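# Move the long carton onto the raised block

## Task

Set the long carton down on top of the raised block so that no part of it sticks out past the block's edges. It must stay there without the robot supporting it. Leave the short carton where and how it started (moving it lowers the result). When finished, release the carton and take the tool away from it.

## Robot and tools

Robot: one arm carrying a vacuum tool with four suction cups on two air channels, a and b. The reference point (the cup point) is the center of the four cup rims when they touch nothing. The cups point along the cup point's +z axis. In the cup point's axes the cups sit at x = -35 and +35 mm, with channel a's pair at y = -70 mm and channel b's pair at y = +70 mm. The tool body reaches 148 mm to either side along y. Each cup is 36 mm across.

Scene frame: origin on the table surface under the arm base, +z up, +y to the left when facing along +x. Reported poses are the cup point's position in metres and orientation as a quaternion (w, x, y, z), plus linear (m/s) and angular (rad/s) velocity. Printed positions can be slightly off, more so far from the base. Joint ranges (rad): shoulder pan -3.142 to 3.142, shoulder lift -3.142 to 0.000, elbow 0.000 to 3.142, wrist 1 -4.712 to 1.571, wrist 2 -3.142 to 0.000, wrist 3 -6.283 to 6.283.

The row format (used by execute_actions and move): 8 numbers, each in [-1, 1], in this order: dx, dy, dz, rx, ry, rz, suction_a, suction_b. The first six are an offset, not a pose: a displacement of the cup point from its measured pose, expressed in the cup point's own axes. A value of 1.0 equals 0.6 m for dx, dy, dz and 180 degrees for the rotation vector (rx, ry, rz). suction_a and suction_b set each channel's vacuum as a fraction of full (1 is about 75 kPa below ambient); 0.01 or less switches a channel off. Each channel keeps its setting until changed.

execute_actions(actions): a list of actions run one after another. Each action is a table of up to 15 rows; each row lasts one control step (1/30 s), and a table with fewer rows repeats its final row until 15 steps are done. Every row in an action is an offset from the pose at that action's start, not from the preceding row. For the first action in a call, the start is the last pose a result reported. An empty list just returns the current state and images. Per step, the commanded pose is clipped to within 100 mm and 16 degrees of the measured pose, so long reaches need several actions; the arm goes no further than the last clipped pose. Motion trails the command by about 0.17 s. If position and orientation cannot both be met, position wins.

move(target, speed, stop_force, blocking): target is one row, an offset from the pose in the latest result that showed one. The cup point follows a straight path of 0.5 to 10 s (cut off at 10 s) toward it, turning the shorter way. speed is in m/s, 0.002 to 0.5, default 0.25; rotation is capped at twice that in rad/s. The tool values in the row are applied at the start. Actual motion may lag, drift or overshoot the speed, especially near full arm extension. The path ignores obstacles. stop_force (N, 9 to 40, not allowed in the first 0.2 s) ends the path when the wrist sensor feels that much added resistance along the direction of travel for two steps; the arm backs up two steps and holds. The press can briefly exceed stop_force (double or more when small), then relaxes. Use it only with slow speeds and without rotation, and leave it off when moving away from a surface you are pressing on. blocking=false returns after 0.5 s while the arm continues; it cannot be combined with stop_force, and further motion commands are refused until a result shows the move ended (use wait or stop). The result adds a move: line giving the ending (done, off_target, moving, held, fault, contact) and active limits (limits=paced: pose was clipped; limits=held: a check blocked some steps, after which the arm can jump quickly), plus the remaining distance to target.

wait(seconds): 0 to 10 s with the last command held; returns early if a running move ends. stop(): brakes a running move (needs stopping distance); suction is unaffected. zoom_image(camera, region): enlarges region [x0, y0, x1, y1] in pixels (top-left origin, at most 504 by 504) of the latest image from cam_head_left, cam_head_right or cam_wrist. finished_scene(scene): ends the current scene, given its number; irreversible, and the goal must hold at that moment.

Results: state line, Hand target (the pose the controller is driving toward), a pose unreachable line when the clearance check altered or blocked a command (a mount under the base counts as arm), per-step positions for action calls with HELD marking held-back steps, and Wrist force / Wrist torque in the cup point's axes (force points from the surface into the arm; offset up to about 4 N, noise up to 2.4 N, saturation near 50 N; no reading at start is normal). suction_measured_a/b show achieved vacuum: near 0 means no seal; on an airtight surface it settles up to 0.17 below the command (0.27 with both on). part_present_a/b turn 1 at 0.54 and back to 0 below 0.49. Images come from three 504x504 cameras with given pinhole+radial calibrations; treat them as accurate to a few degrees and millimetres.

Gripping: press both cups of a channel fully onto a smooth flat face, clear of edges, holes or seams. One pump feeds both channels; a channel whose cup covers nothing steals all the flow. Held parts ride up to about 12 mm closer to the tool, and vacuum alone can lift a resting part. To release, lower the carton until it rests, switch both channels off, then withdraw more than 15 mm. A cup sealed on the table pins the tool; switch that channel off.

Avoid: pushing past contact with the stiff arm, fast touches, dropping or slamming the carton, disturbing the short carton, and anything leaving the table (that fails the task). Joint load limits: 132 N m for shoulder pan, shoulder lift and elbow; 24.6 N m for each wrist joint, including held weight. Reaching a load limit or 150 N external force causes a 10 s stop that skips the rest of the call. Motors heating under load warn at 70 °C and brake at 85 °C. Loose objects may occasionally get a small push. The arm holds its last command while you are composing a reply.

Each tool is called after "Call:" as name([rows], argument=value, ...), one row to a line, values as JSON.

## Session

Call:
execute_actions(actions=[])

Scene clock: 0.00 s.
end_effector_position=(+0.4298, +0.0148, +0.4111) suction_measured_a=0.00 part_present_a=0 suction_measured_b=0.00 part_present_b=0 end_effector_quat_wxyz=(+0.000, -0.014, +1.000, -0.004) end_effector_velocity=(+0.000, -0.000, -0.000) end_effector_angular_velocity=(+0.000, +0.001, +0.001)
Joint positions: [-0.316 -1.769  1.731 -1.534 -1.571  1.255]
Joint velocities: [ 0.     0.001 -0.    -0.    -0.    -0.001]
Wrist force (N, on the end effector, along its own x y z axes, offset not removed): no reading
Wrist torque (N m, same axes, about the end effector's origin, offset not removed): no reading
Hand target: +0.430, +0.015, +0.411; +0.000, -0.014, +1.000, -0.004
camera_calibration (this result's frames):
cam_wrist: T_world_to_cam=[[0.0649185, -0.997474, 0.0288434, -0.0315833], [-0.811227, -0.0359206, 0.583627, 0.152881], [-0.581117, -0.0612867, -0.811509, 0.720609], [0, 0, 0, 1]] pos_world=[0.54483, 0.0181518, 0.496466]

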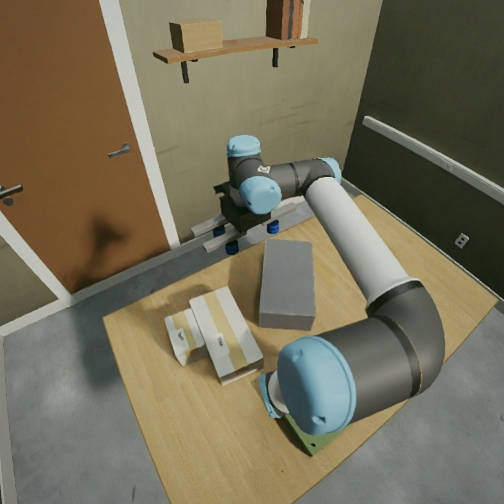

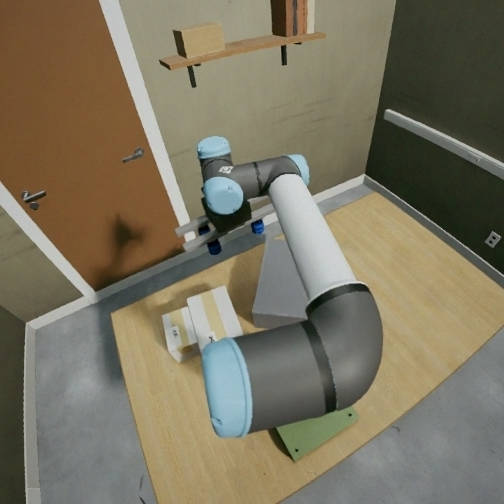

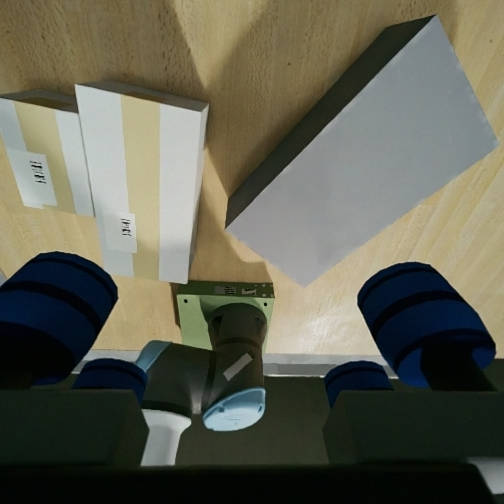

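Call:
move(target=[0.148,0.257,0.49,0,0,0.533,0,0], speed=0.4)

Call:
move(target=[0,0,0.1,0,0,0,1,1], speed=0.006, stop_force=9)

Scene clock: 12.70 s.
end_effector_position=(+0.3366, +0.1642, +0.1160) suction_measured_a=0.00 part_present_a=0 suction_measured_b=0.00 part_present_b=0 end_effector_quat_wxyz=(+0.003, +0.733, +0.680, -0.003) end_effector_velocity=(-0.000, +0.001, -0.002) end_effector_angular_velocity=(-0.005, -0.001, -0.012)
Joint positions: [ 0.06  -1.612  2.433 -2.393 -1.57   3.304]
Joint velocities: [ 0.005  0.007  0.002 -0.01  -0.005  0.017]
Wrist force (N, on the end effector, along its own x y z axes, offset not removed): [-0.1 -2.7 1.8]
Wrist torque (N m, same axes, about the end effector's origin, offset not removed): [-0.17 0.13 0.13]
Hand target: +0.337, +0.164, +0.116; +0.003, +0.733, +0.680, -0.003
Off the commanded pose: 0.000 m, 0 deg.
move: done
camera_calibration (this result's frames):
cam_wrist: T_world_to_cam=[[-0.999094, 0.0375727, 0.020004, 0.321247], [0.0422236, 0.815308, 0.577486, -0.17143], [0.0053883, 0.577808, -0.816155, 0.134338], [0, 0, 0, 1]] pos_world=[0.327471, 0.0500767, 0.202213]

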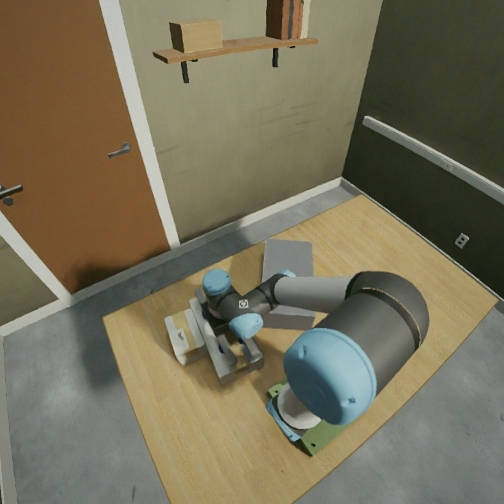

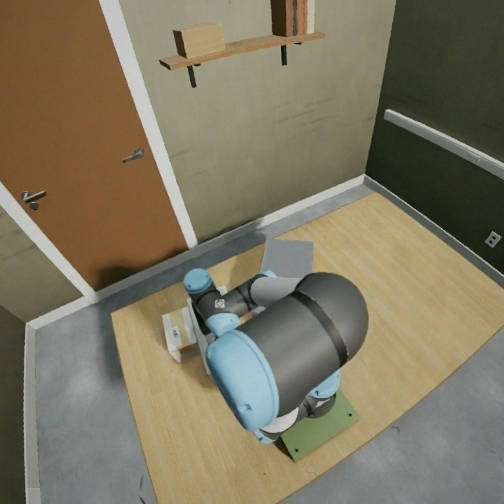

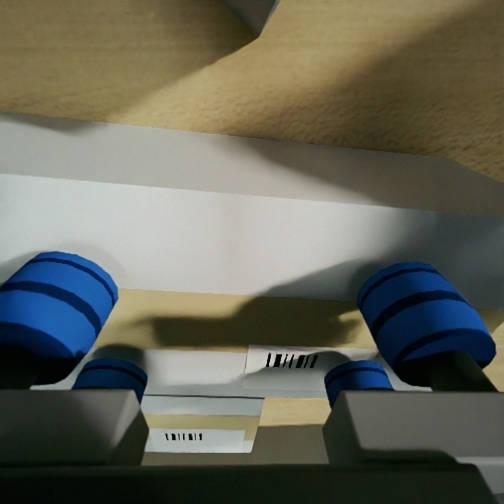

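Scene clock: 17.03 s.
end_effector_position=(+0.3367, +0.1640, +0.0922) suction_measured_a=0.85 part_present_a=1 suction_measured_b=0.85 part_present_b=1 end_effector_quat_wxyz=(+0.003, +0.733, +0.680, -0.002) end_effector_velocity=(-0.001, -0.000, +0.001) end_effector_angular_velocity=(-0.001, +0.002, -0.002)
Joint positions: [ 0.06  -1.545  2.461 -2.488 -1.57   3.304]
Joint velocities: [-0.    -0.007  0.     0.008 -0.001  0.002]
Wrist force (N, on the end effector, along its own x y z axes, offset not removed): [-2.1 2.2 -12.8]
Wrist torque (N m, same axes, about the end effector's origin, offset not removed): [-1.27 2.02 -0.20]
Hand target: +0.337, +0.164, +0.092; +0.003, +0.733, +0.680, -0.002
Off the commanded pose: 0.036 m, 0 deg.
move: contact
camera_calibration (this result's frames):
cam_wrist: T_world_to_cam=[[-0.999099, 0.0375891, 0.0197085, 0.321767], [0.0420661, 0.815294, 0.577517, -0.157468], [0.00564013, 0.577825, -0.816141, 0.114925], [0, 0, 0, 1]] pos_world=[0.327453, 0.049881, 0.178393]

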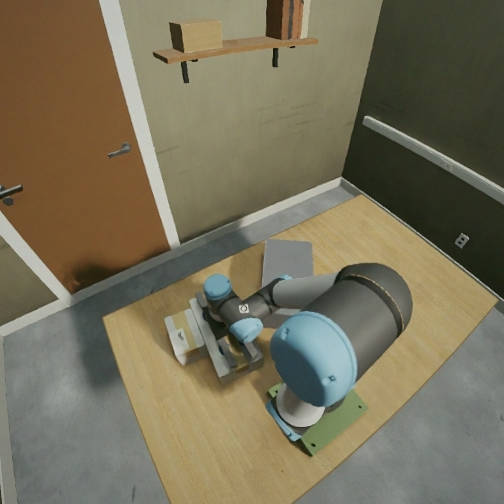

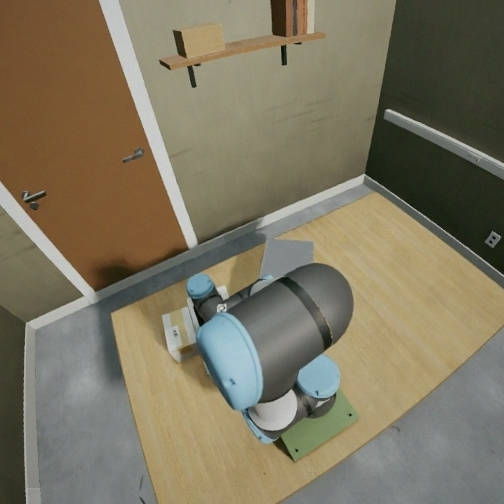

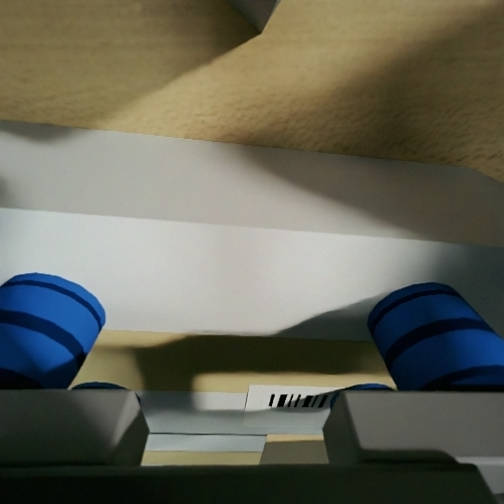

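Call:
move(target=[0,0,-0.28,0,0,0,1,1])

Call:
move(target=[-0.527,0.132,0,0,0,0.172,1,1])

Call:
move(target=[0,0,0.65,0,0,0,1,1], speed=0.005, blocking=false)

Call:
stop()

Scene clock: 21.57 s.
end_effector_position=(+0.3367, +0.1653, +0.2601) suction_measured_a=0.85 part_present_a=1 suction_measured_b=0.85 part_present_b=1 end_effector_quat_wxyz=(+0.003, +0.733, +0.680, -0.002) end_effector_velocity=(-0.000, +0.001, +0.002) end_effector_angular_velocity=(+0.003, +0.002, -0.001)
Joint positions: [ 0.06  -1.862  2.188 -1.898 -1.57   3.304]
Joint velocities: [-0.    -0.002 -0.005  0.008  0.003  0.   ]
Wrist force (N, on the end effector, along its own x y z axes, offset not removed): [0.3 -2.2 14.5]
Wrist torque (N m, same axes, about the end effector's origin, offset not removed): [-0.28 0.11 0.11]
Hand target: +0.337, +0.165, +0.260; +0.003, +0.733, +0.680, -0.002
Off the commanded pose: 0.000 m, 0 deg.
move: done
camera_calibration (this result's frames):
cam_wrist: T_world_to_cam=[[-0.999103, 0.0375892, 0.0195135, 0.318464], [0.041954, 0.81535, 0.577446, -0.255493], [0.00579542, 0.577747, -0.816196, 0.251241], [0, 0, 0, 1]] pos_world=[0.327441, 0.0511914, 0.346381]

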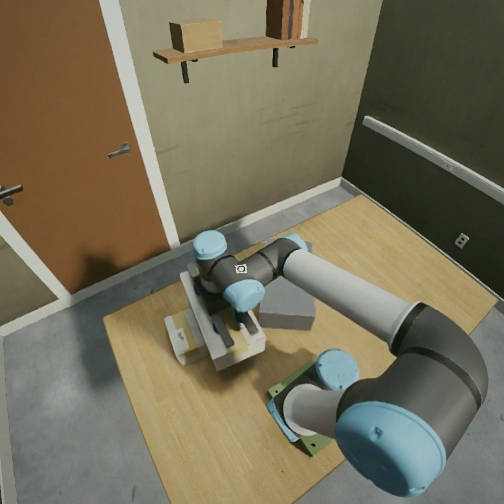

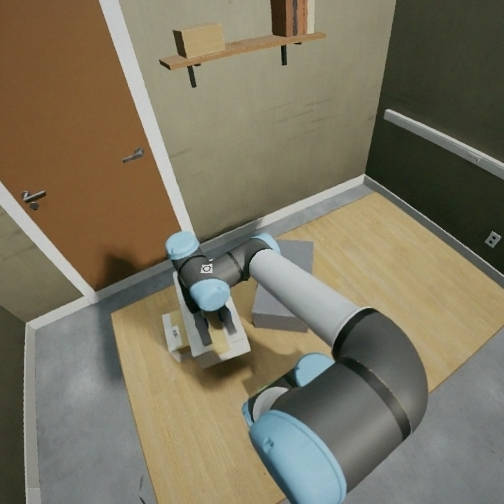

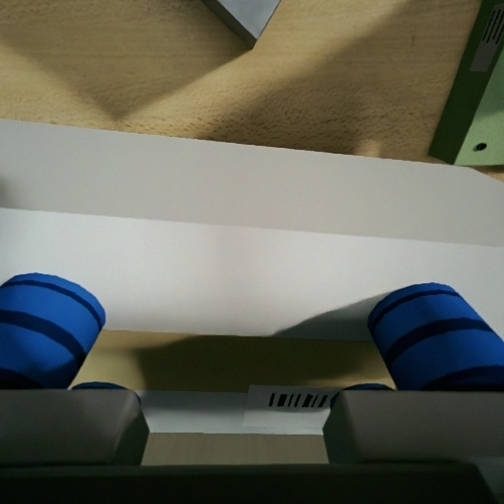

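Scene clock: 23.53 s.
end_effector_position=(+0.3919, -0.1563, +0.2626) suction_measured_a=0.85 part_present_a=1 suction_measured_b=0.85 part_present_b=1 end_effector_quat_wxyz=(+0.004, +0.888, +0.460, -0.002) end_effector_velocity=(+0.001, -0.002, -0.000) end_effector_angular_velocity=(+0.001, +0.000, -0.004)
Joint positions: [-0.733 -1.727  2.087 -1.932 -1.57   3.052]
Joint velocities: [-0.003  0.005 -0.003 -0.001  0.001  0.002]
Wrist force (N, on the end effector, along its own x y z axes, offset not removed): [-0.5 -0.6 19.1]
Wrist torque (N m, same axes, about the end effector's origin, offset not removed): [0.07 -0.07 -0.02]
Hand target: +0.392, -0.156, +0.263; +0.004, +0.888, +0.460, -0.002
Off the commanded pose: 0.000 m, 0 deg.
move: done
camera_calibration (this result's frames):
cam_wrist: T_world_to_cam=[[-0.837661, 0.545976, 0.0153032, 0.402984], [0.452971, 0.678767, 0.578007, -0.179623], [0.305191, 0.491106, -0.815888, 0.307781], [0, 0, 0, 1]] pos_world=[0.324996, -0.24925, 0.348772]

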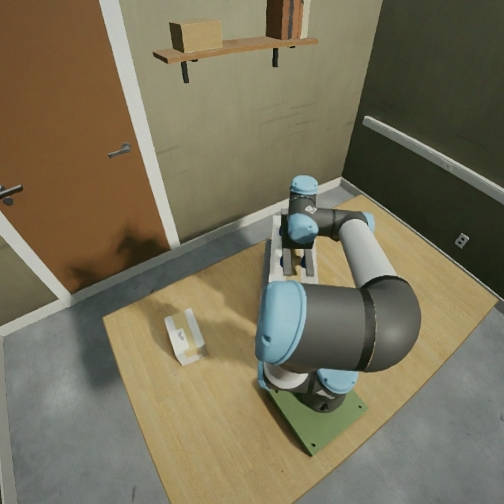

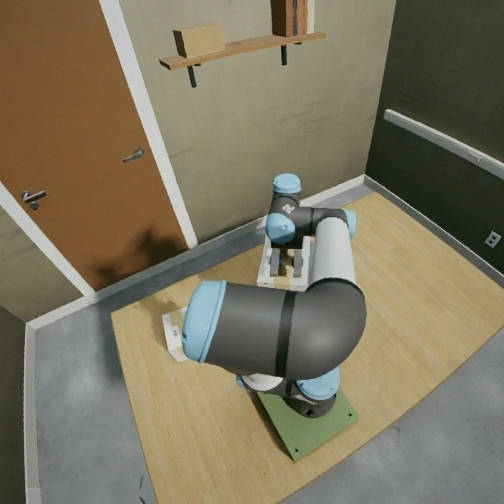

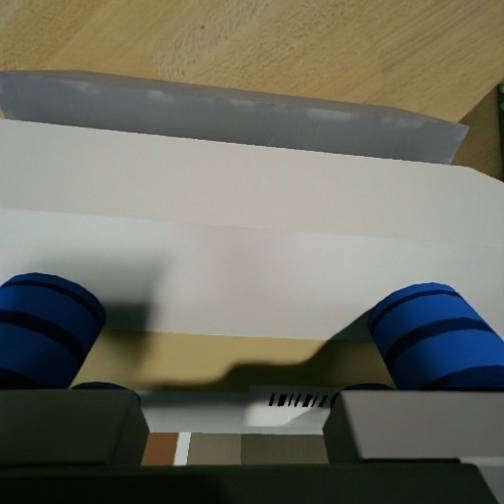

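Scene clock: 24.03 s.
end_effector_position=(+0.3919, -0.1563, +0.2608) suction_measured_a=0.85 part_present_a=1 suction_measured_b=0.85 part_present_b=1 end_effector_quat_wxyz=(+0.004, +0.888, +0.460, -0.002) end_effector_velocity=(-0.001, -0.000, -0.004) end_effector_angular_velocity=(-0.003, -0.000, +0.000)
Joint positions: [-0.733 -1.725  2.091 -1.937 -1.57   3.052]
Joint velocities: [-0.     0.002  0.01  -0.014 -0.002 -0.   ]
Wrist force (N, on the end effector, along its own x y z axes, offset not removed): [-1.4 -1.0 17.3]
Wrist torque (N m, same axes, about the end effector's origin, offset not removed): [-0.15 0.33 0.16]
Hand target: +0.392, -0.156, +0.260; +0.004, +0.888, +0.460, -0.002
Off the commanded pose: 0.388 m, 0 deg.
move: running
camera_calibration (this result's frames):
cam_wrist: T_world_to_cam=[[-0.837617, 0.546045, 0.0152717, 0.403043], [0.453011, 0.67874, 0.578007, -0.178571], [0.305252, 0.491067, -0.815889, 0.306316], [0, 0, 0, 1]] pos_world=[0.324986, -0.249298, 0.346979]

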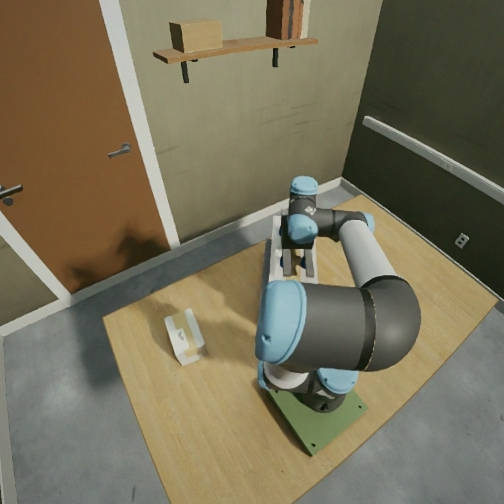

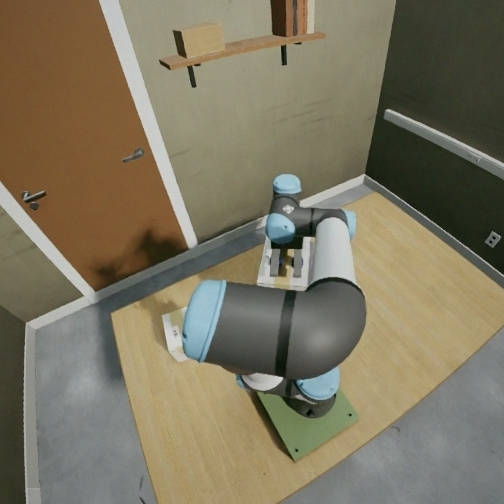

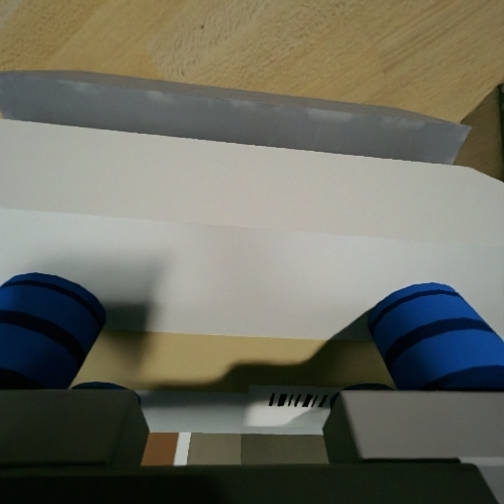

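Scene clock: 24.27 s.
end_effector_position=(+0.3919, -0.1563, +0.2602) suction_measured_a=0.85 part_present_a=1 suction_measured_b=0.85 part_present_b=1 end_effector_quat_wxyz=(+0.004, +0.888, +0.460, -0.002) end_effector_velocity=(+0.000, +0.000, -0.001) end_effector_angular_velocity=(+0.000, -0.000, +0.001)
Joint positions: [-0.733 -1.725  2.092 -1.939 -1.57   3.052]
Joint velocities: [ 0.     0.001  0.002 -0.003  0.    -0.001]
Wrist force (N, on the end effector, along its own x y z axes, offset not removed): [0.5 -1.0 18.5]
Wrist torque (N m, same axes, about the end effector's origin, offset not removed): [-0.02 0.08 0.14]
Hand target: +0.392, -0.156, +0.260; +0.004, +0.888, +0.460, -0.002
Off the commanded pose: 0.388 m, 0 deg.
earlier move: stopped
camera_calibration (this result's frames):
cam_wrist: T_world_to_cam=[[-0.837627, 0.546029, 0.0153038, 0.403034], [0.453013, 0.678737, 0.57801, -0.17818], [0.305223, 0.491089, -0.815886, 0.305768], [0, 0, 0, 1]] pos_world=[0.324982, -0.24929, 0.346294]

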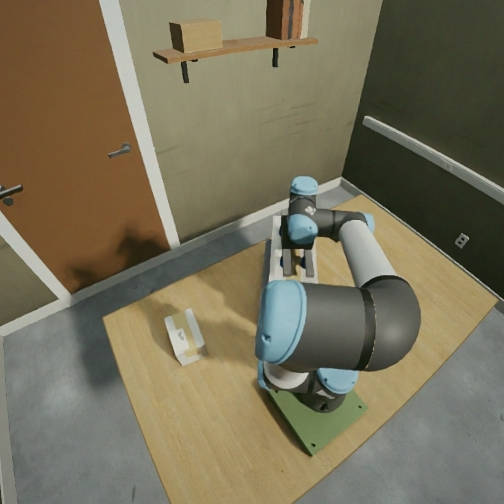

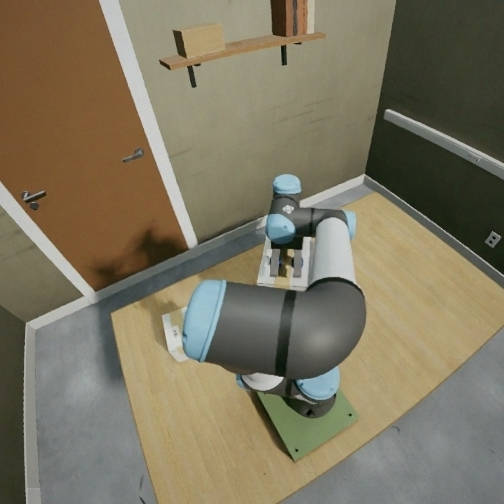

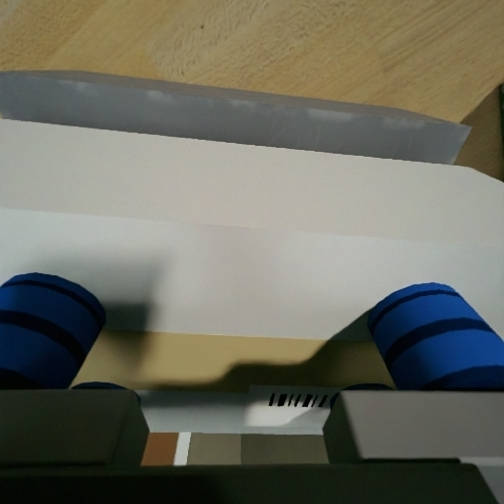

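Margin on the camera side is a bit larger than before; shift 8 mm that way while lowering.

Call:
move(target=[-0.013,0,0.065,0,0,0,1,1], speed=0.1)

Call:
move(target=[0,0,0.1,0,0,0,1,1], speed=0.006, stop_force=9)

Call:
move(target=[0,0,0,0,0,0,0,0])

Call:
move(target=[0,0,-0.25,0,0,0,0,0])

Scene clock: 29.47 s.
end_effector_position=(+0.3874, -0.1630, +0.2215) suction_measured_a=0.85 part_present_a=1 suction_measured_b=0.85 part_present_b=1 end_effector_quat_wxyz=(+0.004, +0.888, +0.460, -0.002) end_effector_velocity=(-0.000, -0.001, -0.003) end_effector_angular_velocity=(-0.001, +0.000, -0.001)
Joint positions: [-0.752 -1.685  2.167 -2.054 -1.57   3.033]
Joint velocities: [-0.001  0.003  0.005 -0.008 -0.001 -0.001]
Wrist force (N, on the end effector, along its own x y z axes, offset not removed): [-2.6 -1.3 15.0]
Wrist torque (N m, same axes, about the end effector's origin, offset not removed): [-0.02 0.43 0.02]
Hand target: +0.387, -0.163, +0.221; +0.004, +0.888, +0.460, -0.002
Off the commanded pose: 0.000 m, 0 deg.
move: done
camera_calibration (this result's frames):
cam_wrist: T_world_to_cam=[[-0.837623, 0.546034, 0.0153577, 0.403481], [0.453048, 0.678725, 0.577997, -0.14928], [0.305182, 0.491101, -0.815894, 0.278865], [0, 0, 0, 1]] pos_world=[0.320492, -0.255945, 0.307611]

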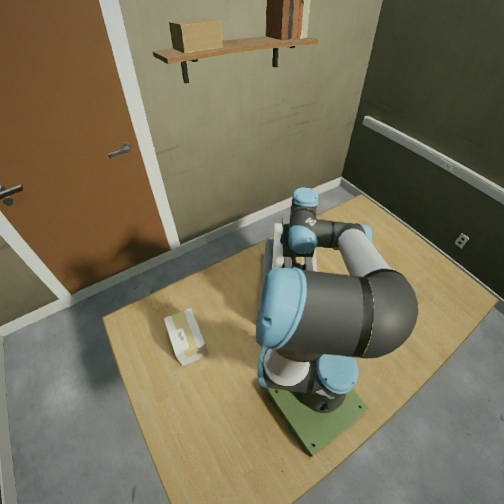

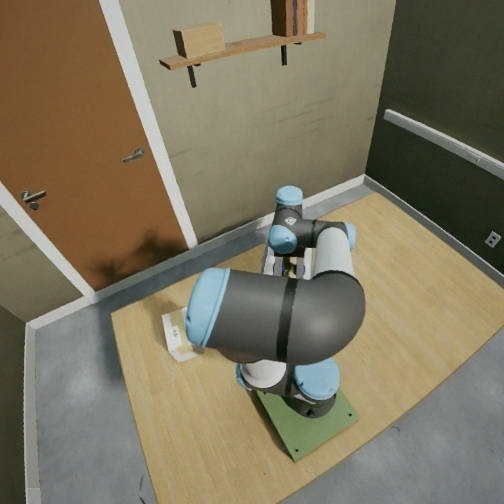

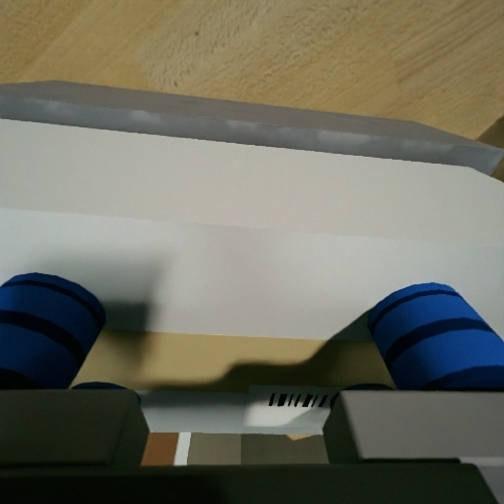

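Scene clock: 31.30 s.
end_effector_position=(+0.3874, -0.1630, +0.2126) suction_measured_a=0.85 part_present_a=1 suction_measured_b=0.85 part_present_b=1 end_effector_quat_wxyz=(+0.004, +0.888, +0.460, -0.002) end_effector_velocity=(-0.000, +0.000, +0.001) end_effector_angular_velocity=(+0.002, +0.001, +0.001)
Joint positions: [-0.752 -1.673  2.183 -2.081 -1.57   3.033]
Joint velocities: [-0.    -0.002 -0.003  0.007  0.001 -0.001]
Wrist force (N, on the end effector, along its own x y z axes, offset not removed): [-12.5 2.3 -19.4]
Wrist torque (N m, same axes, about the end effector's origin, offset not removed): [3.61 2.03 -0.73]
Hand target: +0.387, -0.163, +0.213; +0.004, +0.888, +0.460, -0.002
Off the commanded pose: 0.051 m, 0 deg.
move: contact
camera_calibration (this result's frames):
cam_wrist: T_world_to_cam=[[-0.837617, 0.546041, 0.0154077, 0.403595], [0.453076, 0.678701, 0.578003, -0.144115], [0.305156, 0.491126, -0.815889, 0.271668], [0, 0, 0, 1]] pos_world=[0.320452, -0.255991, 0.298731]

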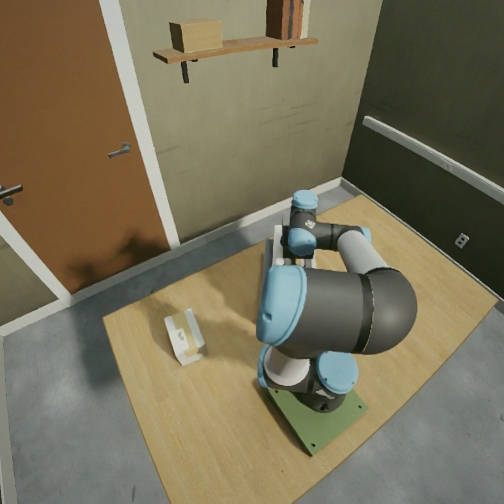

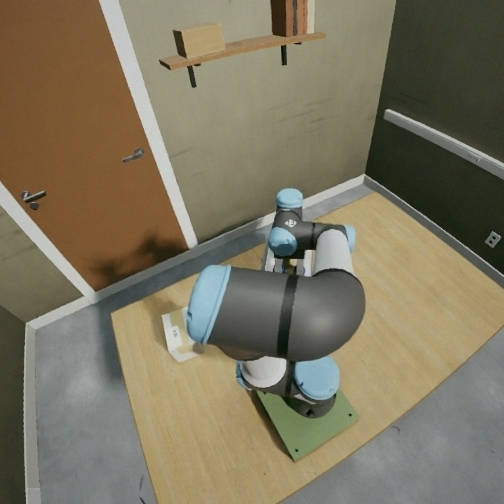

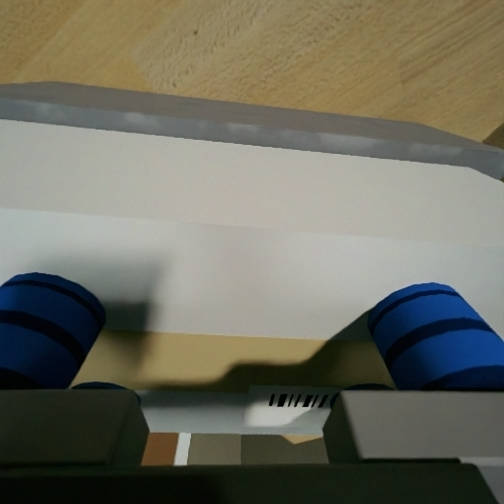

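Scene clock: 31.80 s.
end_effector_position=(+0.3875, -0.1631, +0.2128) suction_measured_a=0.00 part_present_a=0 suction_measured_b=0.00 part_present_b=0 end_effector_quat_wxyz=(+0.004, +0.888, +0.460, -0.002) end_effector_velocity=(-0.001, +0.001, -0.001) end_effector_angular_velocity=(+0.001, +0.001, -0.001)
Joint positions: [-0.752 -1.673  2.182 -2.081 -1.57   3.033]
Joint velocities: [ 0.    -0.001  0.002  0.     0.     0.001]
Wrist force (N, on the end effector, along its own x y z axes, offset not removed): [-6.5 -4.6 -50.0]
Wrist torque (N m, same axes, about the end effector's origin, offset not removed): [0.09 0.57 0.23]
Hand target: +0.387, -0.163, +0.213; +0.004, +0.888, +0.460, -0.002
Off the commanded pose: 0.000 m, 0 deg.
move: done
camera_calibration (this result's frames):
cam_wrist: T_world_to_cam=[[-0.83762, 0.546048, 0.0149914, 0.403825], [0.452904, 0.678874, 0.577935, -0.144092], [0.305403, 0.490879, -0.815945, 0.27171], [0, 0, 0, 1]] pos_world=[0.320531, -0.256064, 0.298923]

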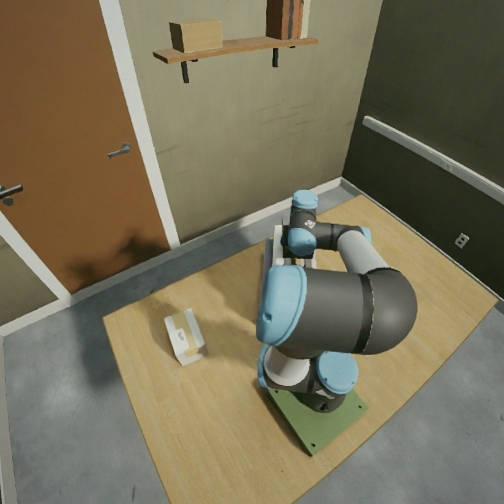

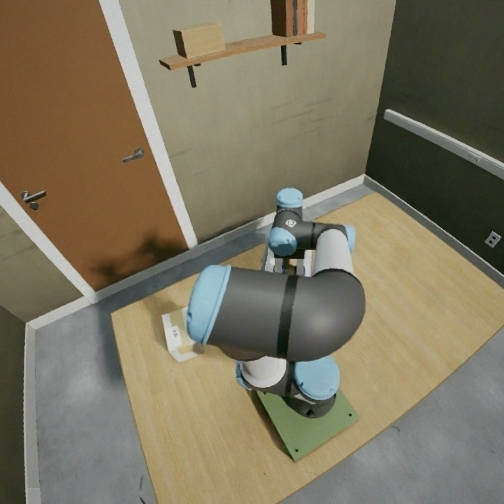

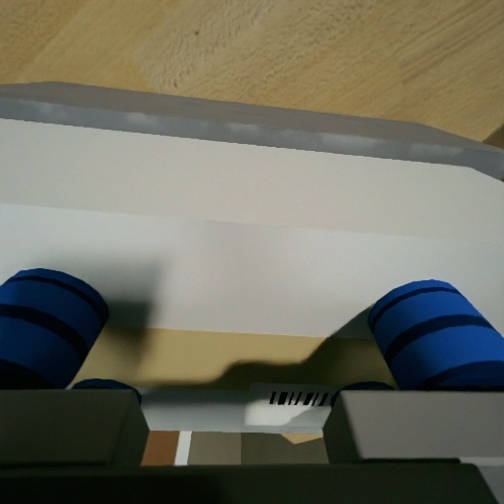

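Scene clock: 33.00 s.
end_effector_position=(+0.3875, -0.1617, +0.3626) suction_measured_a=0.00 part_present_a=0 suction_measured_b=0.00 part_present_b=0 end_effector_quat_wxyz=(+0.004, +0.888, +0.460, -0.002) end_effector_velocity=(+0.000, -0.000, +0.003) end_effector_angular_velocity=(+0.001, +0.000, +0.000)
Joint positions: [-0.752 -1.789  1.875 -1.658 -1.57   3.032]
Joint velocities: [-0.     0.    -0.008  0.008  0.001 -0.   ]
Wrist force (N, on the end effector, along its own x y z axes, offset not removed): [0.7 0.6 0.1]
Wrist torque (N m, same axes, about the end effector's origin, offset not removed): [0.32 0.04 0.15]
Hand target: +0.387, -0.162, +0.363; +0.004, +0.888, +0.460, -0.002
Off the commanded pose: 0.000 m, 0 deg.
move: done
camera_calibration (this result's frames):
cam_wrist: T_world_to_cam=[[-0.837628, 0.546043, 0.0147332, 0.400921], [0.45273, 0.67889, 0.578052, -0.231551], [0.305639, 0.490862, -0.815867, 0.393146], [0, 0, 0, 1]] pos_world=[0.320491, -0.254703, 0.448697]

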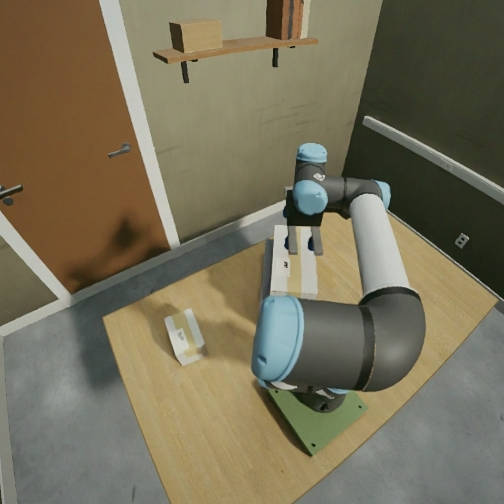

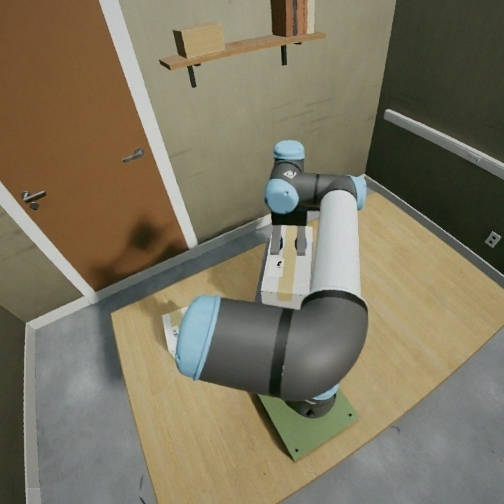

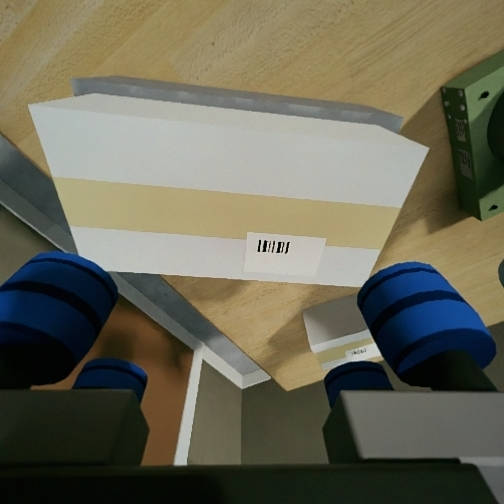

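Call:
finished_scene(scene=2)

The scene is finished: the task was done.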